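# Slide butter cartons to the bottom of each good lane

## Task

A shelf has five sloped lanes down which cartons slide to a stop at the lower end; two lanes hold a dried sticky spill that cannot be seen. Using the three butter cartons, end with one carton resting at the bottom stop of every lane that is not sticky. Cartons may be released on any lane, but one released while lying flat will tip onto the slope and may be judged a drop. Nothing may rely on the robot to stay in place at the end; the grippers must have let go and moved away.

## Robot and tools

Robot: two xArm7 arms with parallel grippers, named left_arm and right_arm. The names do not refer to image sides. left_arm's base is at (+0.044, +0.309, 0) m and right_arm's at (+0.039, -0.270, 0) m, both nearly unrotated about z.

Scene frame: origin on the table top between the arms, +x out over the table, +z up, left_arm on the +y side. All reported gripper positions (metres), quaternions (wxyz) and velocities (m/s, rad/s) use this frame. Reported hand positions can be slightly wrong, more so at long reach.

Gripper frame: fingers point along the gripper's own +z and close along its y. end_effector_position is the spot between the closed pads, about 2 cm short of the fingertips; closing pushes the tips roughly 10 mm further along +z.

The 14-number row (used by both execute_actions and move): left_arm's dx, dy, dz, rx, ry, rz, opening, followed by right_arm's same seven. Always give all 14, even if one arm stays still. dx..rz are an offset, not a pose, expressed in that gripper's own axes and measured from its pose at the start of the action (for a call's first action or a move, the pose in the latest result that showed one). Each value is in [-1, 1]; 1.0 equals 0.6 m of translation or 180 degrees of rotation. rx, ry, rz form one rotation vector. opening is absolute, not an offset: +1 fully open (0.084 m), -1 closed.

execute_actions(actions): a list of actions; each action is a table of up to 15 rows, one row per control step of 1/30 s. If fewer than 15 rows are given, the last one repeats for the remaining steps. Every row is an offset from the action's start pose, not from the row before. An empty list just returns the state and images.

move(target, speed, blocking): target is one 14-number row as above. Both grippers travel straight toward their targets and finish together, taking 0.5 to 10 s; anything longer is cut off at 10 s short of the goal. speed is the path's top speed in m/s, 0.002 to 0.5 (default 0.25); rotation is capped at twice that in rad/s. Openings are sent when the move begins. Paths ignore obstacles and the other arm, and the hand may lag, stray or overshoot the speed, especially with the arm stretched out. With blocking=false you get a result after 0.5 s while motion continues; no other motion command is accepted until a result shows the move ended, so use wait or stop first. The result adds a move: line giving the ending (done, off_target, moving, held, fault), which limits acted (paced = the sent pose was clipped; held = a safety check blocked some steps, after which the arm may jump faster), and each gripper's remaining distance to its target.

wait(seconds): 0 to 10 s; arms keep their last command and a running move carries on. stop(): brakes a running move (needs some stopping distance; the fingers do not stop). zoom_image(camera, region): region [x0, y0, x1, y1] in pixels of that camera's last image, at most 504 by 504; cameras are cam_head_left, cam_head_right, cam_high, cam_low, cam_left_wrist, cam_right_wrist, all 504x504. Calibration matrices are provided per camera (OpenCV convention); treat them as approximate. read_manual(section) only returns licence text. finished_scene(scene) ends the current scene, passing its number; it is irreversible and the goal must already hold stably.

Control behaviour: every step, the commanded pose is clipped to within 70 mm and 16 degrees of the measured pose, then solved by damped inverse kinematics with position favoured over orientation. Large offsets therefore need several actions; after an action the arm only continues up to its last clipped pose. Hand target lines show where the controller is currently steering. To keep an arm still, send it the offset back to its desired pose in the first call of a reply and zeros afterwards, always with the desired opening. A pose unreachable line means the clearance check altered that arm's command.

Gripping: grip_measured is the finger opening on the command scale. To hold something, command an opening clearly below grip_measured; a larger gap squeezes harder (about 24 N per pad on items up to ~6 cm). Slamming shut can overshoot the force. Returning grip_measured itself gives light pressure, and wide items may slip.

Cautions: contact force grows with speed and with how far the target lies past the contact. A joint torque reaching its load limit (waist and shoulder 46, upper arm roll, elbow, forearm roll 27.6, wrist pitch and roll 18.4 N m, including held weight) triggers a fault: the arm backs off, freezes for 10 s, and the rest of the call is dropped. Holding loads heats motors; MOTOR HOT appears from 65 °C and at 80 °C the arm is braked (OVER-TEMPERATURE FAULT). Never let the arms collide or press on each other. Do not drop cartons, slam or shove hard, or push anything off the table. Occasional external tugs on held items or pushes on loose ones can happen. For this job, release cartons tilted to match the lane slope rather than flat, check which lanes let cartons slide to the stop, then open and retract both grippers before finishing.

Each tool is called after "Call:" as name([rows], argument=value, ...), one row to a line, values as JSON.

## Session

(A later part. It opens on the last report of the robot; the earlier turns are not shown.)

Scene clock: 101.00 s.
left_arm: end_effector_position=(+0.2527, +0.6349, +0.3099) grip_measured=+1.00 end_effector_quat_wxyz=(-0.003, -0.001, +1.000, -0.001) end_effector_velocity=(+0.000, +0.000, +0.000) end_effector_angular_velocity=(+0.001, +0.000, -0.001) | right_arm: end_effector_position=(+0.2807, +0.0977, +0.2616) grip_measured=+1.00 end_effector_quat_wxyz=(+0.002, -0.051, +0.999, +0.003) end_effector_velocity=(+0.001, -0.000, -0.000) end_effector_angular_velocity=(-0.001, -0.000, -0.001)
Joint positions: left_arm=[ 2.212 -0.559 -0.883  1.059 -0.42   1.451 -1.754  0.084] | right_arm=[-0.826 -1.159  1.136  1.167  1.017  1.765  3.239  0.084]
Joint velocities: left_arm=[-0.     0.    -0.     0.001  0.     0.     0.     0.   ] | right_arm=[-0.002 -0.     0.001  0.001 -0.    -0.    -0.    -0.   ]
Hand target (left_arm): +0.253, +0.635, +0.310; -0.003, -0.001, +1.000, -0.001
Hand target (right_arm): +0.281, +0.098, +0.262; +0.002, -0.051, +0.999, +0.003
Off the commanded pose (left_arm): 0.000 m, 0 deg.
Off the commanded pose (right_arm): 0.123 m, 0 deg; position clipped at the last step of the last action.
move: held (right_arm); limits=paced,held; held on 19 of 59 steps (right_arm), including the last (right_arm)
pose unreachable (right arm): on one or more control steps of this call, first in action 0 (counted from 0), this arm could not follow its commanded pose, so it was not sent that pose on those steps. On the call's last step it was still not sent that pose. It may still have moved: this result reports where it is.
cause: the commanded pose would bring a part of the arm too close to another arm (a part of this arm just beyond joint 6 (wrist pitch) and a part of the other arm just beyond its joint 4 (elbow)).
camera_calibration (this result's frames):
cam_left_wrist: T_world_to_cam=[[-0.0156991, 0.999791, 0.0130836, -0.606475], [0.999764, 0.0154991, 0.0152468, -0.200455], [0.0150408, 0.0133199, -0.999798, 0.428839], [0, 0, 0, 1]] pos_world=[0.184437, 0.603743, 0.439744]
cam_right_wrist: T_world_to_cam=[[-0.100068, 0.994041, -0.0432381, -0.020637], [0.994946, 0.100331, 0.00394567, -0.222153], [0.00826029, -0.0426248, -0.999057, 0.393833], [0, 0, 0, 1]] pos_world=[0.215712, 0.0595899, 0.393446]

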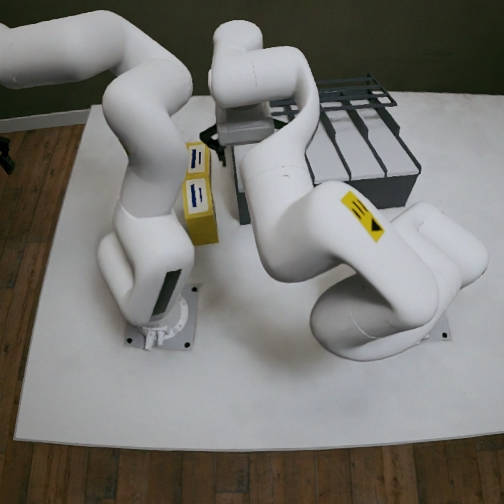

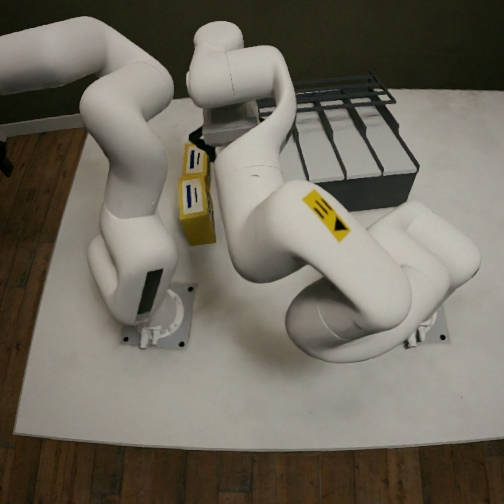

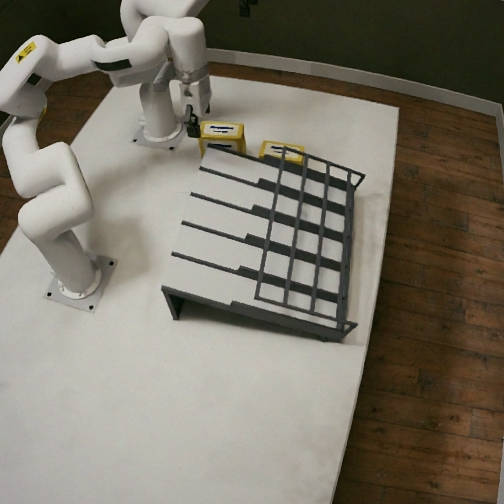

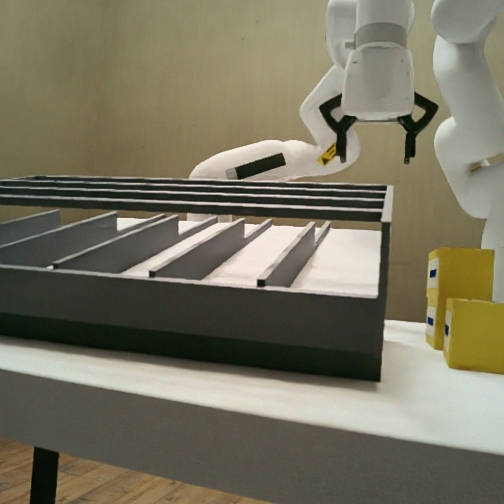

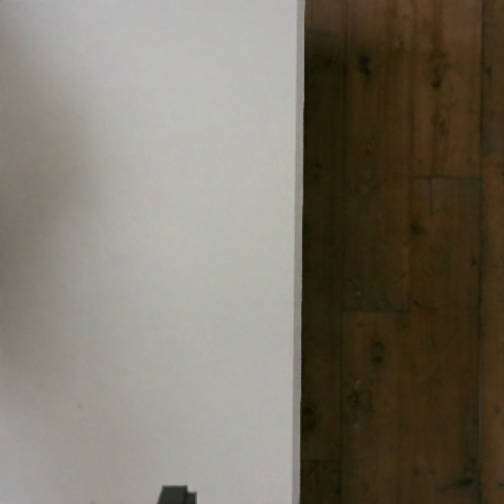

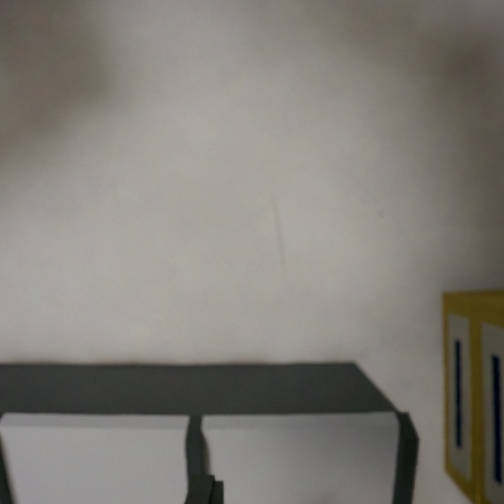

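Move left farther away (back and out), then continue.

Call:
move(target=[0.6,0.2,0,0,0,0,1,0,0,0,0,0,0,1])

Call:
move(target=[0,0,0,0,0,0,1,-0.021,0.206,0.02,0,0,0,1])

Scene clock: 107.13 s.
left_arm: end_effector_position=(-0.1063, +0.7538, +0.3126) grip_measured=+1.00 end_effector_quat_wxyz=(-0.003, -0.000, +1.000, -0.000) end_effector_velocity=(-0.008, -0.002, -0.002) end_effector_angular_velocity=(-0.005, -0.003, +0.014) | right_arm: end_effector_position=(+0.2807, +0.0977, +0.2616) grip_measured=+1.00 end_effector_quat_wxyz=(+0.002, -0.051, +0.999, +0.003) end_effector_velocity=(+0.000, -0.000, +0.000) end_effector_angular_velocity=(-0.000, -0.001, -0.002)
Joint positions: left_arm=[ 2.531 -0.041 -0.549  1.32  -0.016  1.354 -1.232  0.084] | right_arm=[-0.826 -1.159  1.136  1.167  1.017  1.765  3.239  0.084]
Joint velocities: left_arm=[ 0.007  0.008  0.007  0.002  0.004  0.001 -0.    -0.   ] | right_arm=[ 0.    -0.    -0.001 -0.001 -0.001 -0.     0.001  0.   ]
Hand target (left_arm): -0.107, +0.754, +0.312; -0.003, -0.001, +1.000, -0.001
Hand target (right_arm): +0.281, +0.098, +0.262; +0.002, -0.051, +0.999, +0.003
Off the commanded pose (left_arm): 0.002 m, 0 deg.
Off the commanded pose (right_arm): 0.000 m, 0 deg.
move: done
camera_calibration (this result's frames):
cam_left_wrist: T_world_to_cam=[[-0.0137108, 0.999814, 0.0135851, -0.730934], [0.999799, 0.0135089, 0.0148453, 0.158181], [0.014659, 0.0137859, -0.999798, 0.434989], [0, 0, 0, 1]] pos_world=[-0.174547, 0.722664, 0.442482]
cam_right_wrist: T_world_to_cam=[[-0.100069, 0.994041, -0.0432382, -0.020637], [0.994946, 0.100331, 0.00394561, -0.222152], [0.00826025, -0.0426249, -0.999057, 0.393833], [0, 0, 0, 1]] pos_world=[0.215711, 0.05959, 0.393446]

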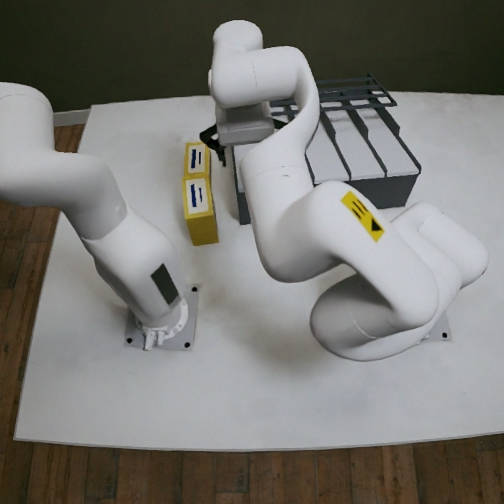

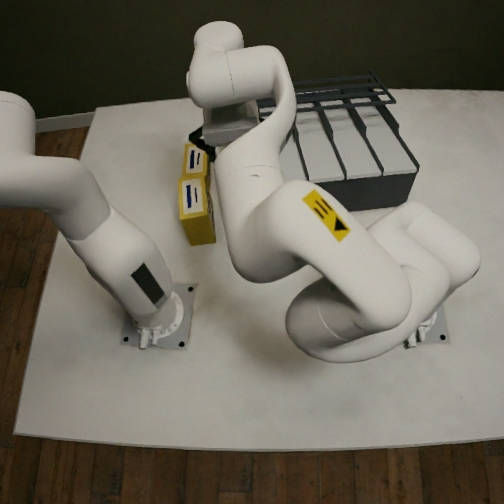

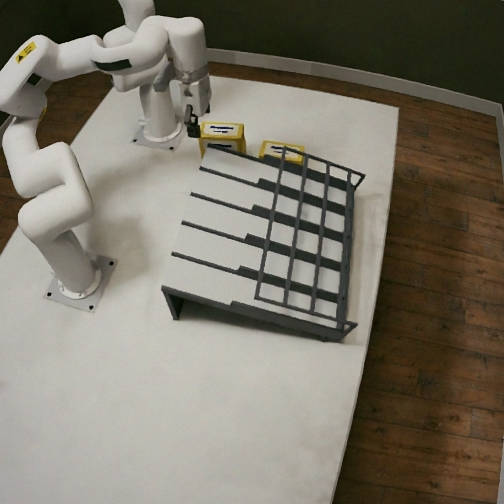

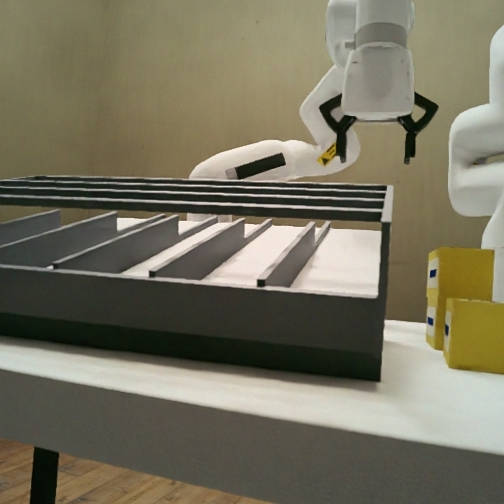

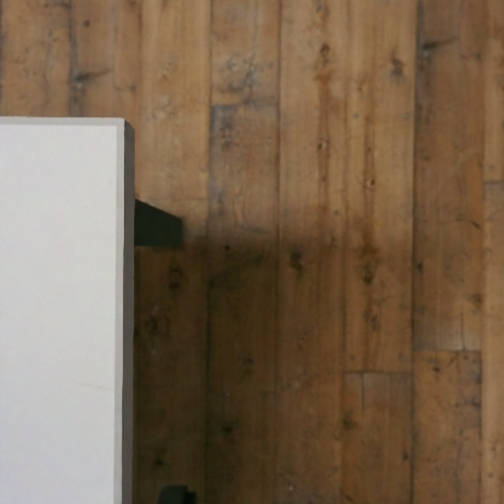

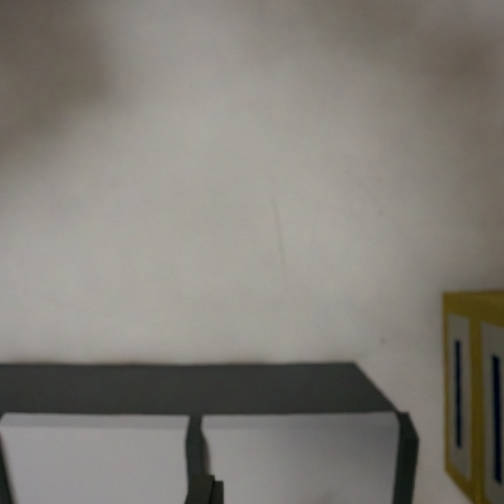

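Scene clock: 108.13 s.
left_arm: end_effector_position=(-0.1063, +0.7538, +0.3126) grip_measured=+1.00 end_effector_quat_wxyz=(-0.003, -0.000, +1.000, -0.000) end_effector_velocity=(+0.000, -0.000, -0.000) end_effector_angular_velocity=(-0.000, +0.001, -0.001) | right_arm: end_effector_position=(+0.2804, +0.2220, +0.2506) grip_measured=+1.00 end_effector_quat_wxyz=(+0.002, -0.050, +0.999, +0.003) end_effector_velocity=(-0.003, +0.004, -0.002) end_effector_angular_velocity=(-0.006, +0.003, +0.008)
Joint positions: left_arm=[ 2.531 -0.041 -0.549  1.32  -0.016  1.354 -1.232  0.084] | right_arm=[-1.027 -1.139  1.347  1.57   1.134  1.767  3.496  0.084]
Joint velocities: left_arm=[-0.001  0.     0.    -0.     0.001  0.    -0.    -0.   ] | right_arm=[-0.003 -0.002  0.009  0.013  0.     0.003  0.004  0.   ]
Hand target (left_arm): -0.106, +0.754, +0.313; -0.003, -0.000, +1.000, -0.000
Hand target (right_arm): +0.280, +0.222, +0.250; +0.002, -0.051, +0.999, +0.003
Off the commanded pose (left_arm): 0.000 m, 0 deg.
Off the commanded pose (right_arm): 0.000 m, 0 deg.
move: done
camera_calibration (this result's frames):
cam_left_wrist: T_world_to_cam=[[-0.0137097, 0.999814, 0.0135862, -0.730934], [0.999799, 0.0135078, 0.0148443, 0.158181], [0.014658, 0.013787, -0.999798, 0.434989], [0, 0, 0, 1]] pos_world=[-0.174546, 0.722664, 0.442483]
cam_right_wrist: T_world_to_cam=[[-0.0994489, 0.994149, -0.0421532, -0.145104], [0.99501, 0.0997004, 0.00390134, -0.234099], [0.0080812, -0.0415549, -0.999104, 0.387985], [0, 0, 0, 1]] pos_world=[0.215365, 0.183718, 0.382434]

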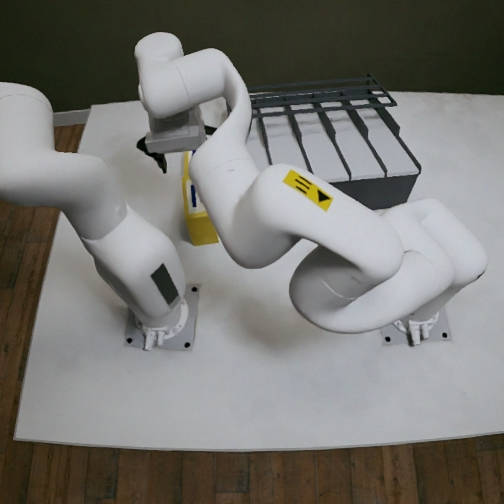

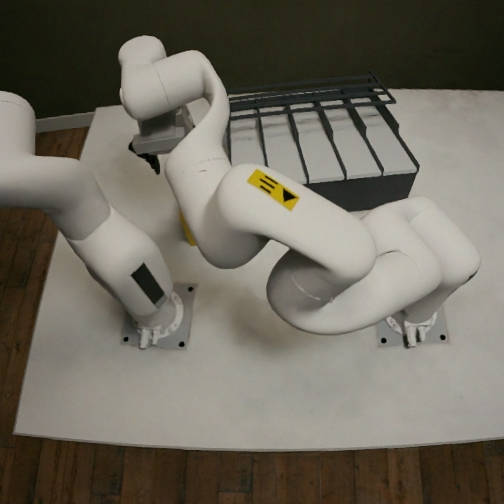

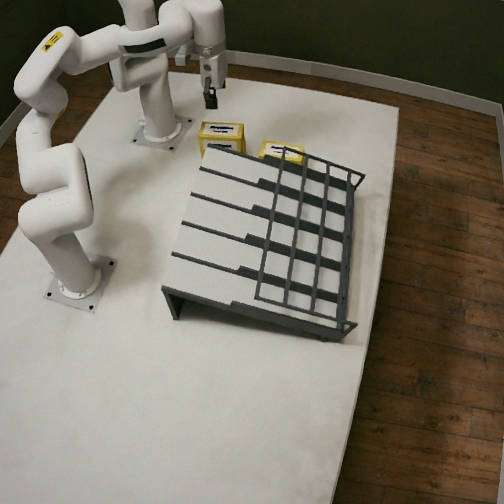

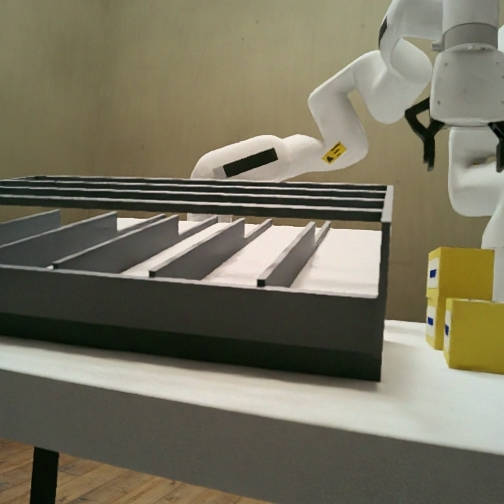

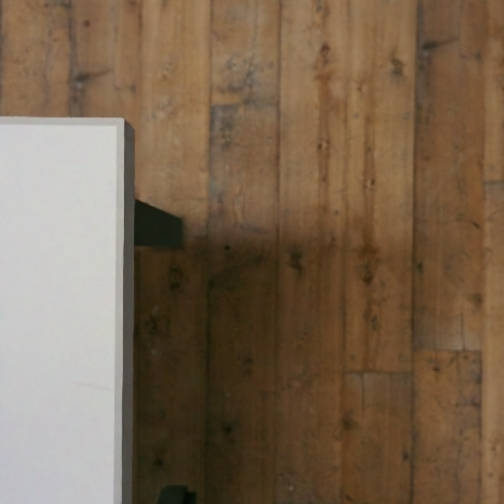

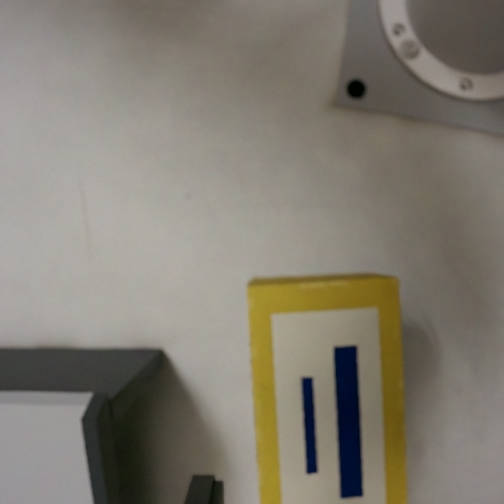

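Call:
move(target=[0,0,0,0,0,0,1,0,0,0.233,0,0,0,1], speed=0.1)

Call:
move(target=[0,0,0,0,0,0,1,0,0,0,0,0,0,-0.2])

Call:
move(target=[0,0,0,0,0,0,1,0,0,-0.25,0,0,0,-0.2], speed=0.1)

Scene clock: 122.60 s.
left_arm: end_effector_position=(-0.1063, +0.7538, +0.3126) grip_measured=+1.00 end_effector_quat_wxyz=(-0.003, -0.000, +1.000, -0.000) end_effector_velocity=(-0.000, -0.000, -0.000) end_effector_angular_velocity=(-0.001, +0.000, +0.000) | right_arm: end_effector_position=(+0.2811, +0.2227, +0.1115) grip_measured=+1.00 end_effector_quat_wxyz=(+0.003, -0.050, +0.999, +0.003) end_effector_velocity=(-0.001, +0.000, -0.002) end_effector_angular_velocity=(-0.001, +0.002, +0.001)
Joint positions: left_arm=[ 2.531 -0.041 -0.549  1.32  -0.016  1.354 -1.232  0.084] | right_arm=[-0.97  -1.311  1.522  1.361  1.311  1.556  3.432  0.084]
Joint velocities: left_arm=[ 0.    -0.     0.    -0.001  0.001 -0.     0.    -0.   ] | right_arm=[ 0.    -0.002  0.003 -0.001  0.002 -0.001 -0.    -0.   ]
Hand target (left_arm): -0.106, +0.754, +0.313; -0.003, -0.000, +1.000, -0.000
Hand target (right_arm): +0.281, +0.223, +0.111; +0.002, -0.050, +0.999, +0.003
Off the commanded pose (left_arm): 0.000 m, 0 deg.
Off the commanded pose (right_arm): 0.001 m, 0 deg.
move: done
camera_calibration (this result's frames):
cam_left_wrist: T_world_to_cam=[[-0.0137098, 0.999814, 0.013586, -0.730934], [0.999799, 0.0135079, 0.0148442, 0.158181], [0.0146579, 0.0137868, -0.999798, 0.434989], [0, 0, 0, 1]] pos_world=[-0.174546, 0.722664, 0.442483]
cam_right_wrist: T_world_to_cam=[[-0.0989224, 0.994203, -0.042121, -0.151778], [0.995051, 0.0992278, 0.00521705, -0.234414], [0.00936638, -0.0413965, -0.999099, 0.248685], [0, 0, 0, 1]] pos_world=[0.21591, 0.184453, 0.243291]

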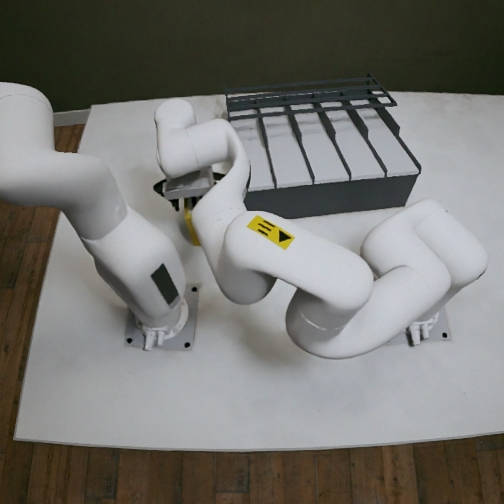

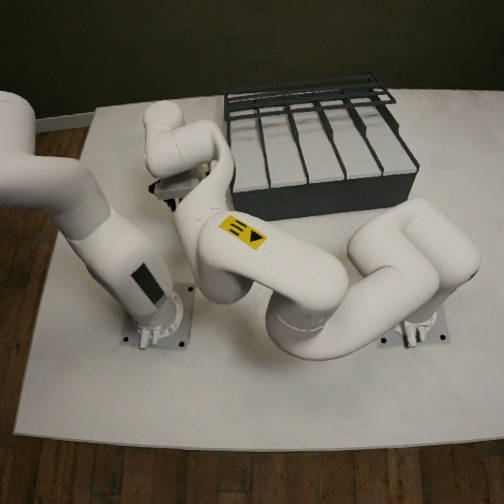

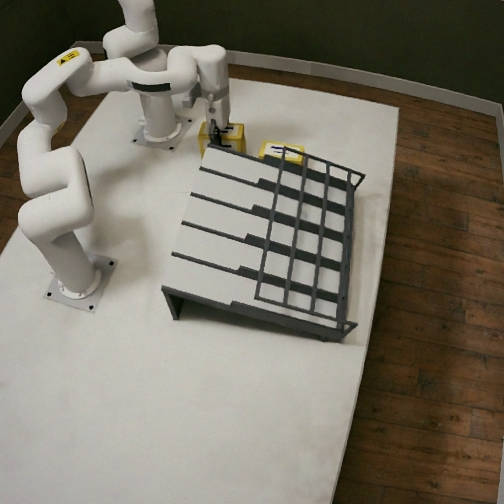

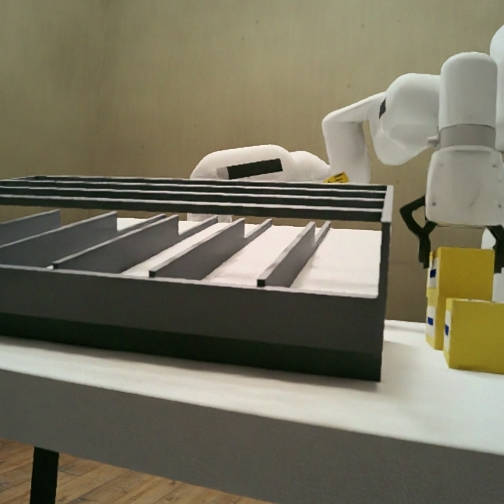

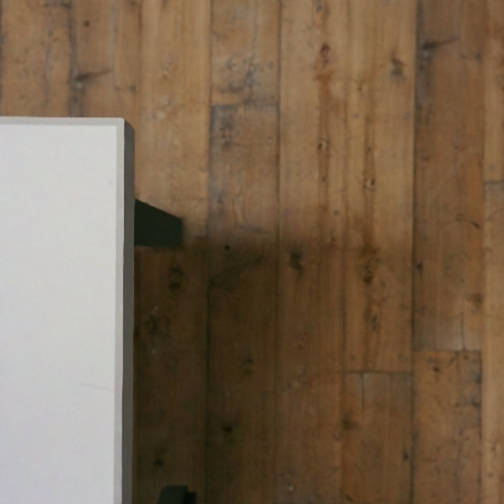

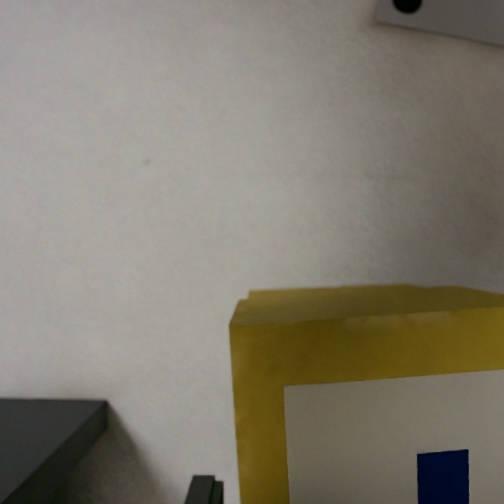

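Scene clock: 123.10 s.
left_arm: end_effector_position=(-0.1063, +0.7538, +0.3126) grip_measured=+1.00 end_effector_quat_wxyz=(-0.003, -0.000, +1.000, -0.000) end_effector_velocity=(-0.000, +0.000, +0.000) end_effector_angular_velocity=(+0.000, +0.000, +0.000) | right_arm: end_effector_position=(+0.2813, +0.2226, +0.1118) grip_measured=+0.47 end_effector_quat_wxyz=(+0.003, -0.050, +0.999, +0.004) end_effector_velocity=(-0.000, -0.000, -0.001) end_effector_angular_velocity=(-0.001, +0.001, -0.001)
Joint positions: left_arm=[ 2.531 -0.041 -0.549  1.32  -0.016  1.354 -1.232  0.084] | right_arm=[-0.97  -1.311  1.521  1.361  1.311  1.556  3.432  0.064]
Joint velocities: left_arm=[ 0.  0. -0.  0.  0.  0. -0. -0.] | right_arm=[ 0.    -0.     0.002 -0.001  0.001 -0.001  0.001  0.   ]
Hand target (left_arm): -0.106, +0.754, +0.313; -0.003, -0.000, +1.000, -0.000
Hand target (right_arm): +0.281, +0.223, +0.112; +0.003, -0.050, +0.999, +0.003
Off the commanded pose (left_arm): 0.000 m, 0 deg.
Off the commanded pose (right_arm): 0.000 m, 0 deg.
move: done
camera_calibration (this result's frames):
cam_left_wrist: T_world_to_cam=[[-0.0137096, 0.999814, 0.0135861, -0.730934], [0.999799, 0.0135077, 0.0148442, 0.158181], [0.0146579, 0.0137868, -0.999798, 0.434989], [0, 0, 0, 1]] pos_world=[-0.174546, 0.722664, 0.442483]
cam_right_wrist: T_world_to_cam=[[-0.0985919, 0.994248, -0.0418488, -0.151841], [0.99508, 0.0989131, 0.0056696, -0.234601], [0.00977638, -0.0410839, -0.999108, 0.248768], [0, 0, 0, 1]] pos_world=[0.216044, 0.184393, 0.243522]

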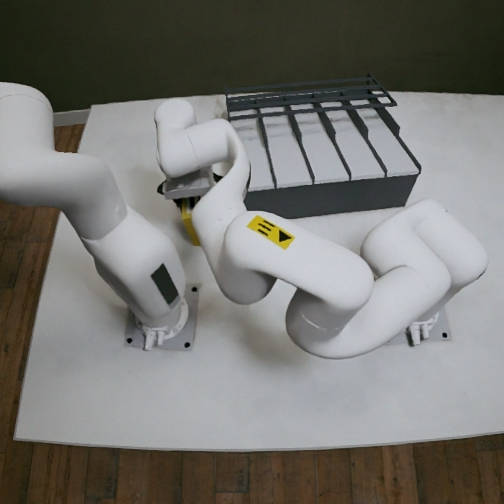

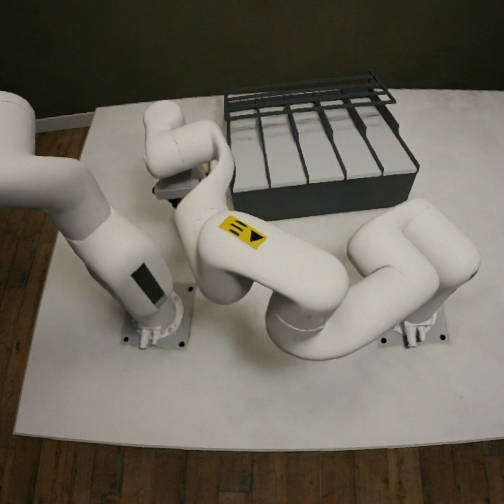

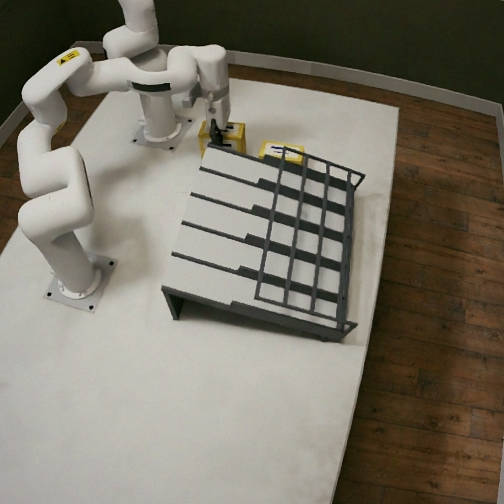

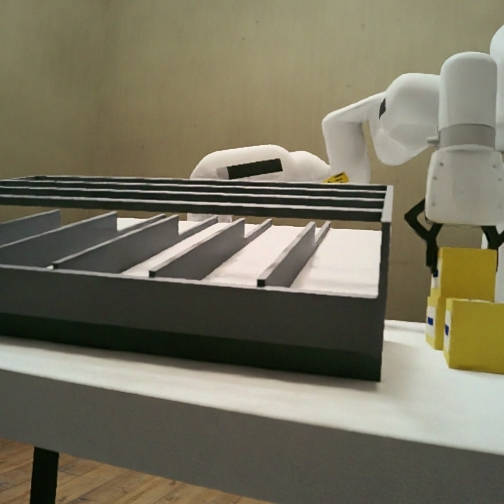

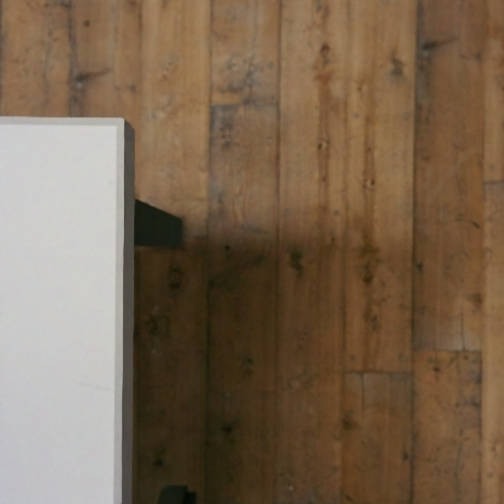

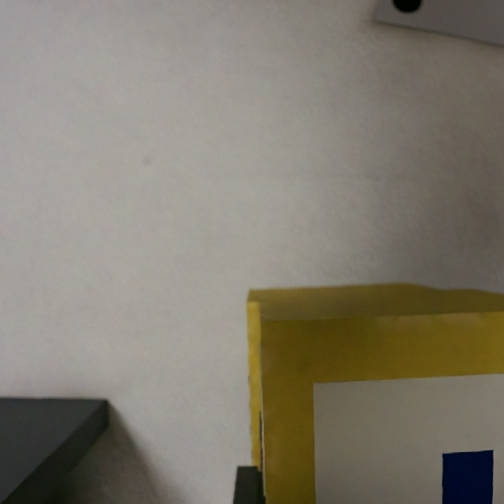

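Scene clock: 124.97 s.
left_arm: end_effector_position=(-0.1063, +0.7538, +0.3126) grip_measured=+1.00 end_effector_quat_wxyz=(-0.003, -0.000, +1.000, -0.000) end_effector_velocity=(-0.000, -0.000, -0.000) end_effector_angular_velocity=(-0.001, -0.002, +0.001) | right_arm: end_effector_position=(+0.2803, +0.2219, +0.2610) grip_measured=+0.47 end_effector_quat_wxyz=(+0.002, -0.050, +0.999, +0.004) end_effector_velocity=(-0.001, +0.000, +0.002) end_effector_angular_velocity=(-0.002, -0.001, +0.003)
Joint positions: left_arm=[ 2.531 -0.041 -0.549  1.32  -0.016  1.354 -1.232  0.084] | right_arm=[-1.035 -1.125  1.338  1.593  1.123  1.783  3.503  0.064]
Joint velocities: left_arm=[ 0.001  0.     0.    -0.001 -0.001  0.     0.     0.   ] | right_arm=[-0.     0.002 -0.001  0.006 -0.003  0.003  0.001  0.   ]
Hand target (left_arm): -0.106, +0.754, +0.313; -0.003, -0.000, +1.000, -0.000
Hand target (right_arm): +0.281, +0.222, +0.262; +0.003, -0.050, +0.999, +0.004
Off the commanded pose (left_arm): 0.000 m, 0 deg.
Off the commanded pose (right_arm): 0.001 m, 0 deg.
move: done
camera_calibration (this result's frames):
cam_left_wrist: T_world_to_cam=[[-0.0137097, 0.999814, 0.0135861, -0.730934], [0.999799, 0.0135077, 0.0148443, 0.158181], [0.014658, 0.0137869, -0.999798, 0.434989], [0, 0, 0, 1]] pos_world=[-0.174546, 0.722664, 0.442483]
cam_right_wrist: T_world_to_cam=[[-0.0993545, 0.994171, -0.041861, -0.144684], [0.995017, 0.099617, 0.00422782, -0.234161], [0.00837324, -0.0412324, -0.999114, 0.398239], [0, 0, 0, 1]] pos_world=[0.215284, 0.183588, 0.39282]

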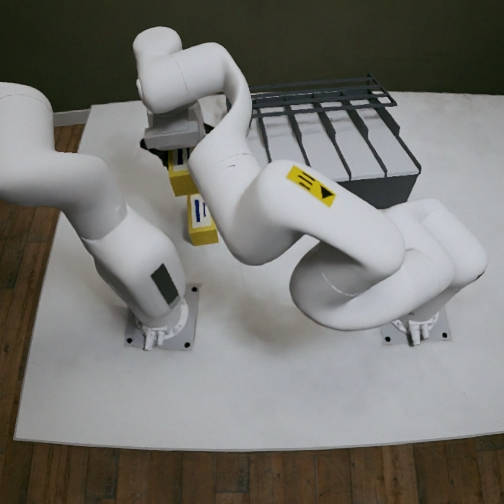

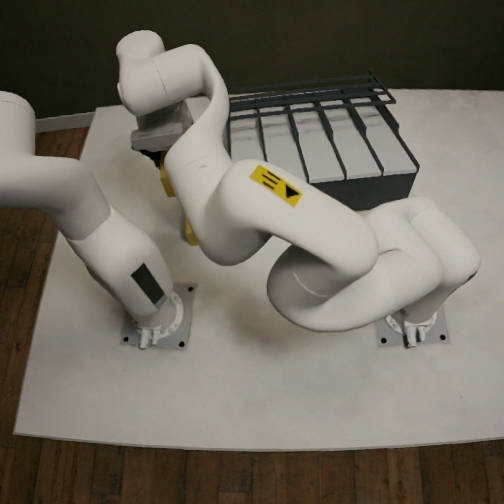

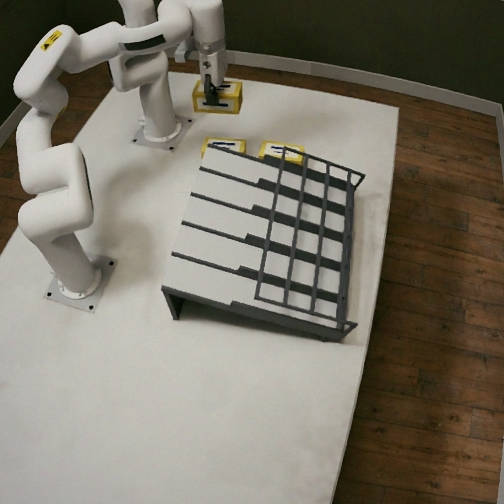

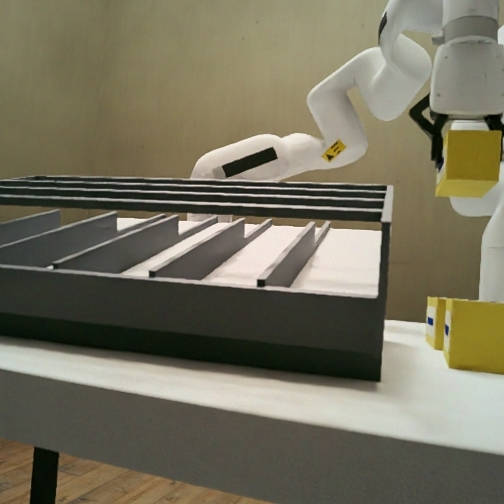

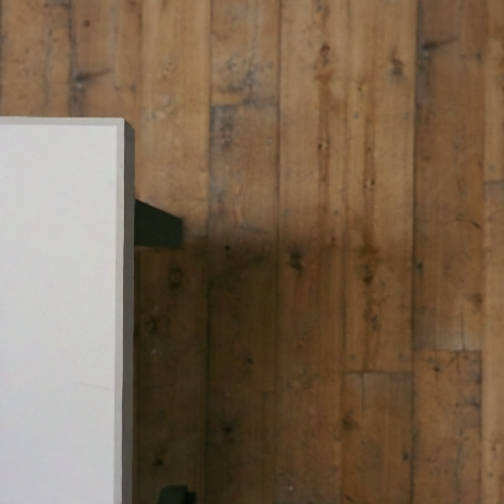

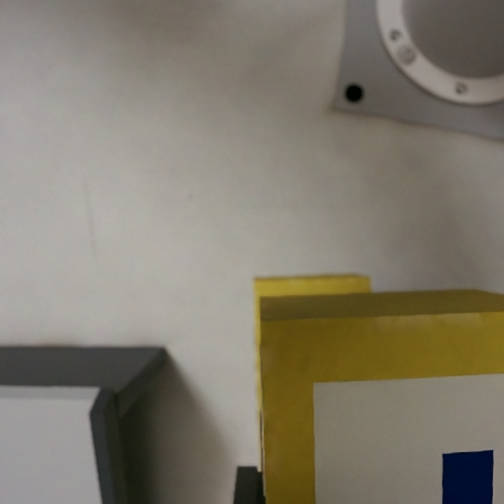

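Call:
move(target=[0,0,0,0,0,0,1,-0.13,-0.242,0.12,0,0.067,0,-0.2], speed=0.12)

Call:
zoom_image(camera="cam_low", region=[150, 60, 504, 340])

Scene clock: 155.10 s.
left_arm: end_effector_position=(-0.1063, +0.7538, +0.3126) grip_measured=+1.00 end_effector_quat_wxyz=(-0.003, -0.000, +1.000, -0.000) end_effector_velocity=(+0.000, +0.001, +0.001) end_effector_angular_velocity=(+0.002, +0.000, -0.001) | right_arm: end_effector_position=(+0.3726, +0.0867, +0.1880) grip_measured=+0.47 end_effector_quat_wxyz=(-0.103, -0.051, +0.993, -0.003) end_effector_velocity=(+0.001, -0.002, -0.002) end_effector_angular_velocity=(-0.003, +0.003, +0.001)
Joint positions: left_arm=[ 2.531 -0.041 -0.549  1.32  -0.016  1.354 -1.232  0.084] | right_arm=[-1.279 -1.082  1.459  1.382  1.071  1.786  3.117  0.064]
Joint velocities: left_arm=[-0.001 -0.    -0.     0.001 -0.    -0.    -0.    -0.   ] | right_arm=[-0.004 -0.001  0.003 -0.001 -0.001 -0.    -0.004 -0.   ]
Hand target (left_arm): -0.106, +0.754, +0.313; -0.003, -0.000, +1.000, -0.000
Hand target (right_arm): +0.373, +0.086, +0.188; -0.103, -0.051, +0.993, -0.003
Off the commanded pose (left_arm): 0.000 m, 0 deg.
Off the commanded pose (right_arm): 0.001 m, 0 deg.
move: done
camera_calibration (this result's frames):
cam_left_wrist: T_world_to_cam=[[-0.0137098, 0.999814, 0.0135862, -0.730934], [0.999799, 0.0135079, 0.0148443, 0.158181], [0.014658, 0.0137869, -0.999798, 0.434989], [0, 0, 0, 1]] pos_world=[-0.174546, 0.722664, 0.442483]
cam_right_wrist: T_world_to_cam=[[-0.111433, 0.992859, -0.0425814, 0.000543926], [0.973503, 0.100451, -0.205432, -0.264837], [-0.199687, -0.0643451, -0.977745, 0.394486], [0, 0, 0, 1]] pos_world=[0.336654, 0.0514462, 0.331324]

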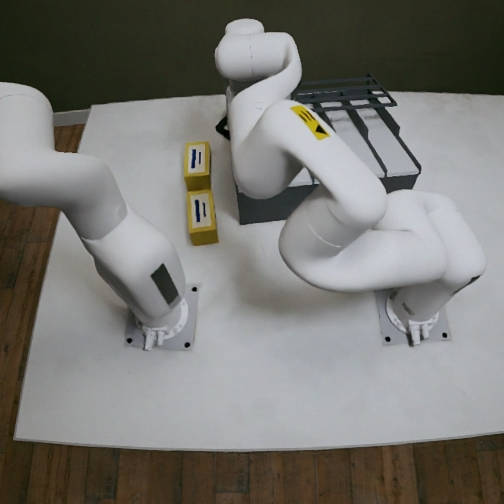

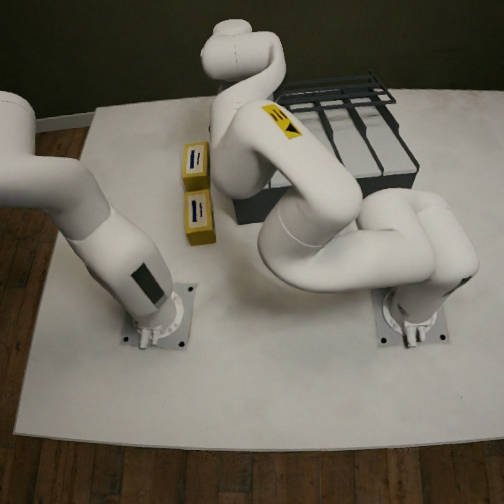

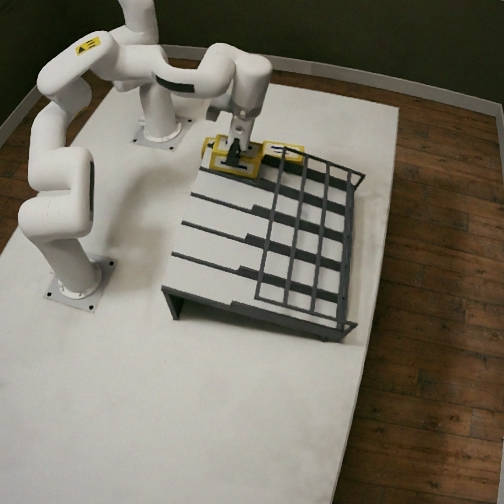

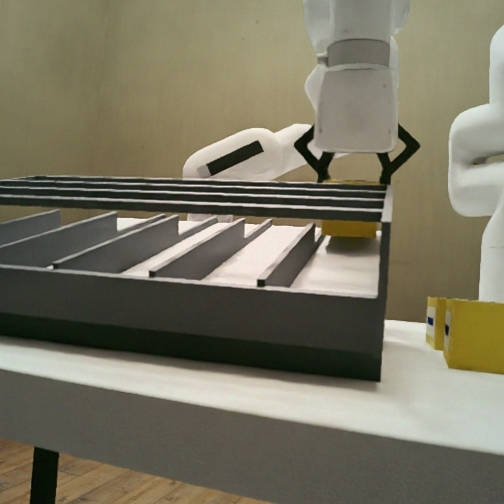

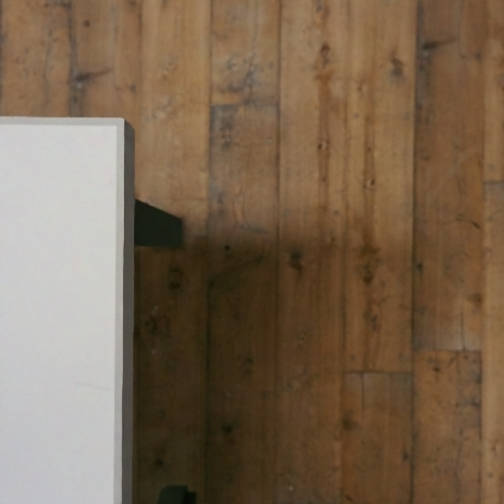

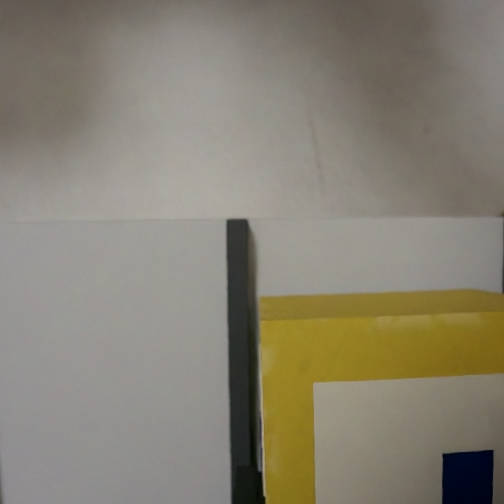

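Region (150, 60, 504, 340) of cam_low's 504x504 image, scaled by 1.424, with more detail than that image has; it fills the top 399 rows of this view, and the rest is white.

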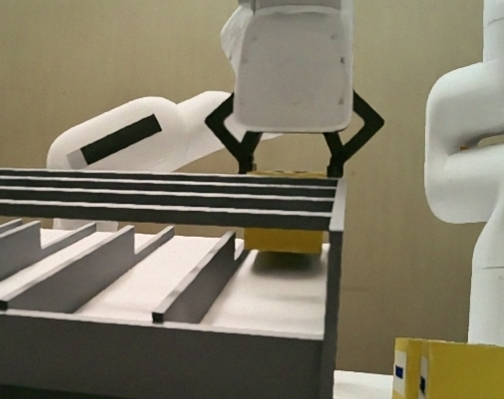

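Call:
move(target=[0,0,0,0,0,0,1,0.04,0,0.036,0,0,0,-0.2], speed=0.03)

Call:
zoom_image(camera="cam_low", region=[250, 140, 450, 300])

Scene clock: 169.17 s.
left_arm: end_effector_position=(-0.1063, +0.7538, +0.3126) grip_measured=+1.00 end_effector_quat_wxyz=(-0.003, -0.000, +1.000, -0.000) end_effector_velocity=(-0.000, +0.000, +0.000) end_effector_angular_velocity=(+0.000, +0.000, +0.000) | right_arm: end_effector_position=(+0.3460, +0.0832, +0.1722) grip_measured=+0.47 end_effector_quat_wxyz=(-0.101, -0.051, +0.994, -0.003) end_effector_velocity=(-0.001, -0.000, -0.000) end_effector_angular_velocity=(+0.001, +0.003, -0.002)
Joint positions: left_arm=[ 2.531 -0.041 -0.549  1.32  -0.016  1.354 -1.232  0.084] | right_arm=[-1.171 -1.103  1.437  1.265  1.085  1.751  3.114  0.064]
Joint velocities: left_arm=[ 0.     0.    -0.     0.001 -0.     0.     0.    -0.   ] | right_arm=[ 0.003  0.007  0.004 -0.004 -0.004 -0.004  0.003 -0.   ]
Hand target (left_arm): -0.106, +0.754, +0.313; -0.003, -0.000, +1.000, -0.000
Hand target (right_arm): +0.345, +0.084, +0.172; -0.103, -0.051, +0.993, -0.003
Off the commanded pose (left_arm): 0.000 m, 0 deg.
Off the commanded pose (right_arm): 0.001 m, 0 deg.
move: done
camera_calibration (this result's frames):
cam_left_wrist: T_world_to_cam=[[-0.0137097, 0.999814, 0.0135862, -0.730934], [0.999799, 0.0135078, 0.0148444, 0.158181], [0.0146581, 0.013787, -0.999798, 0.434989], [0, 0, 0, 1]] pos_world=[-0.174546, 0.722664, 0.442483]
cam_right_wrist: T_world_to_cam=[[-0.110072, 0.992971, -0.0434985, 0.0000752601], [0.974377, 0.0991674, -0.201881, -0.242673], [-0.196148, -0.0646054, -0.978444, 0.372375], [0, 0, 0, 1]] pos_world=[0.309504, 0.0480479, 0.31536]

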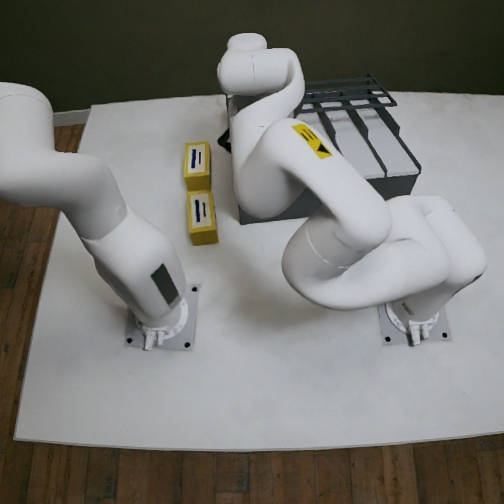

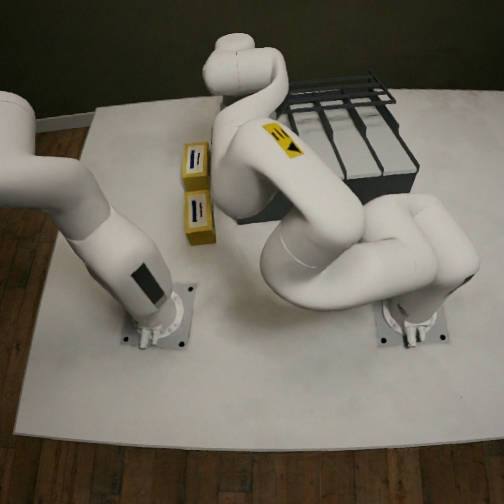

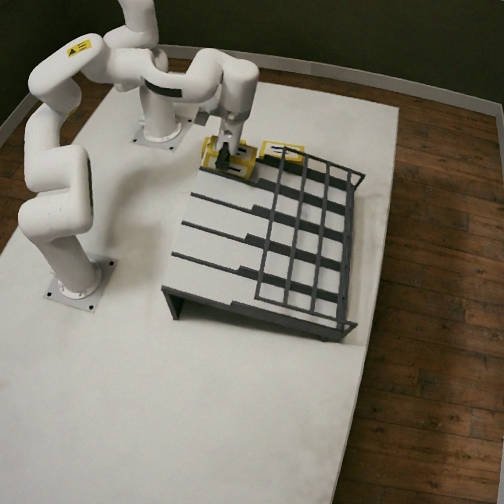

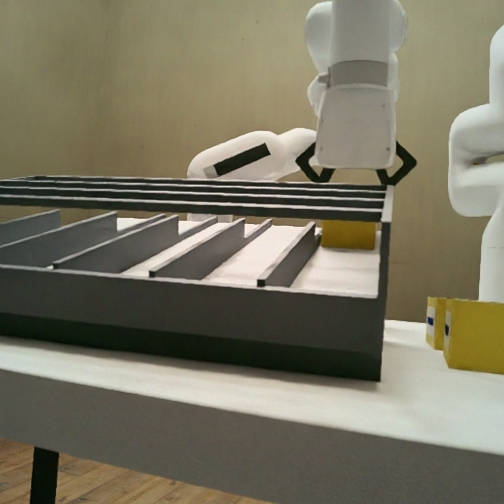

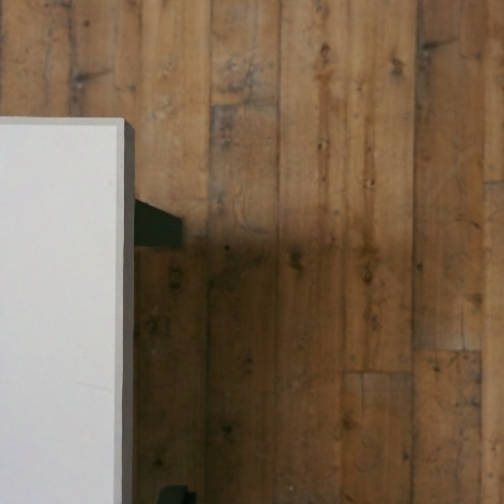

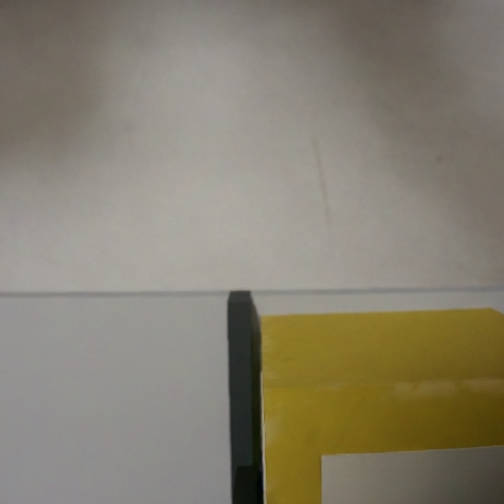

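Region (250, 140, 450, 300) of cam_low's 504x504 image, scaled by 2.520, with more detail than that image has; it fills the top 403 rows of this view, and the rest is white.

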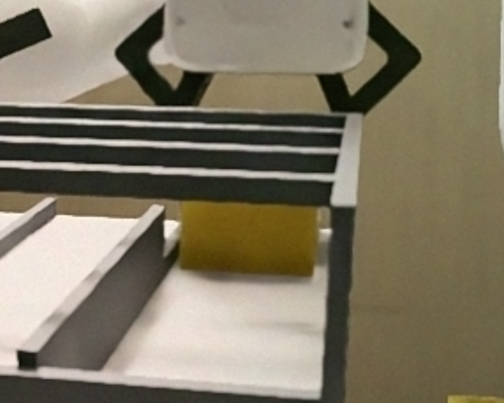

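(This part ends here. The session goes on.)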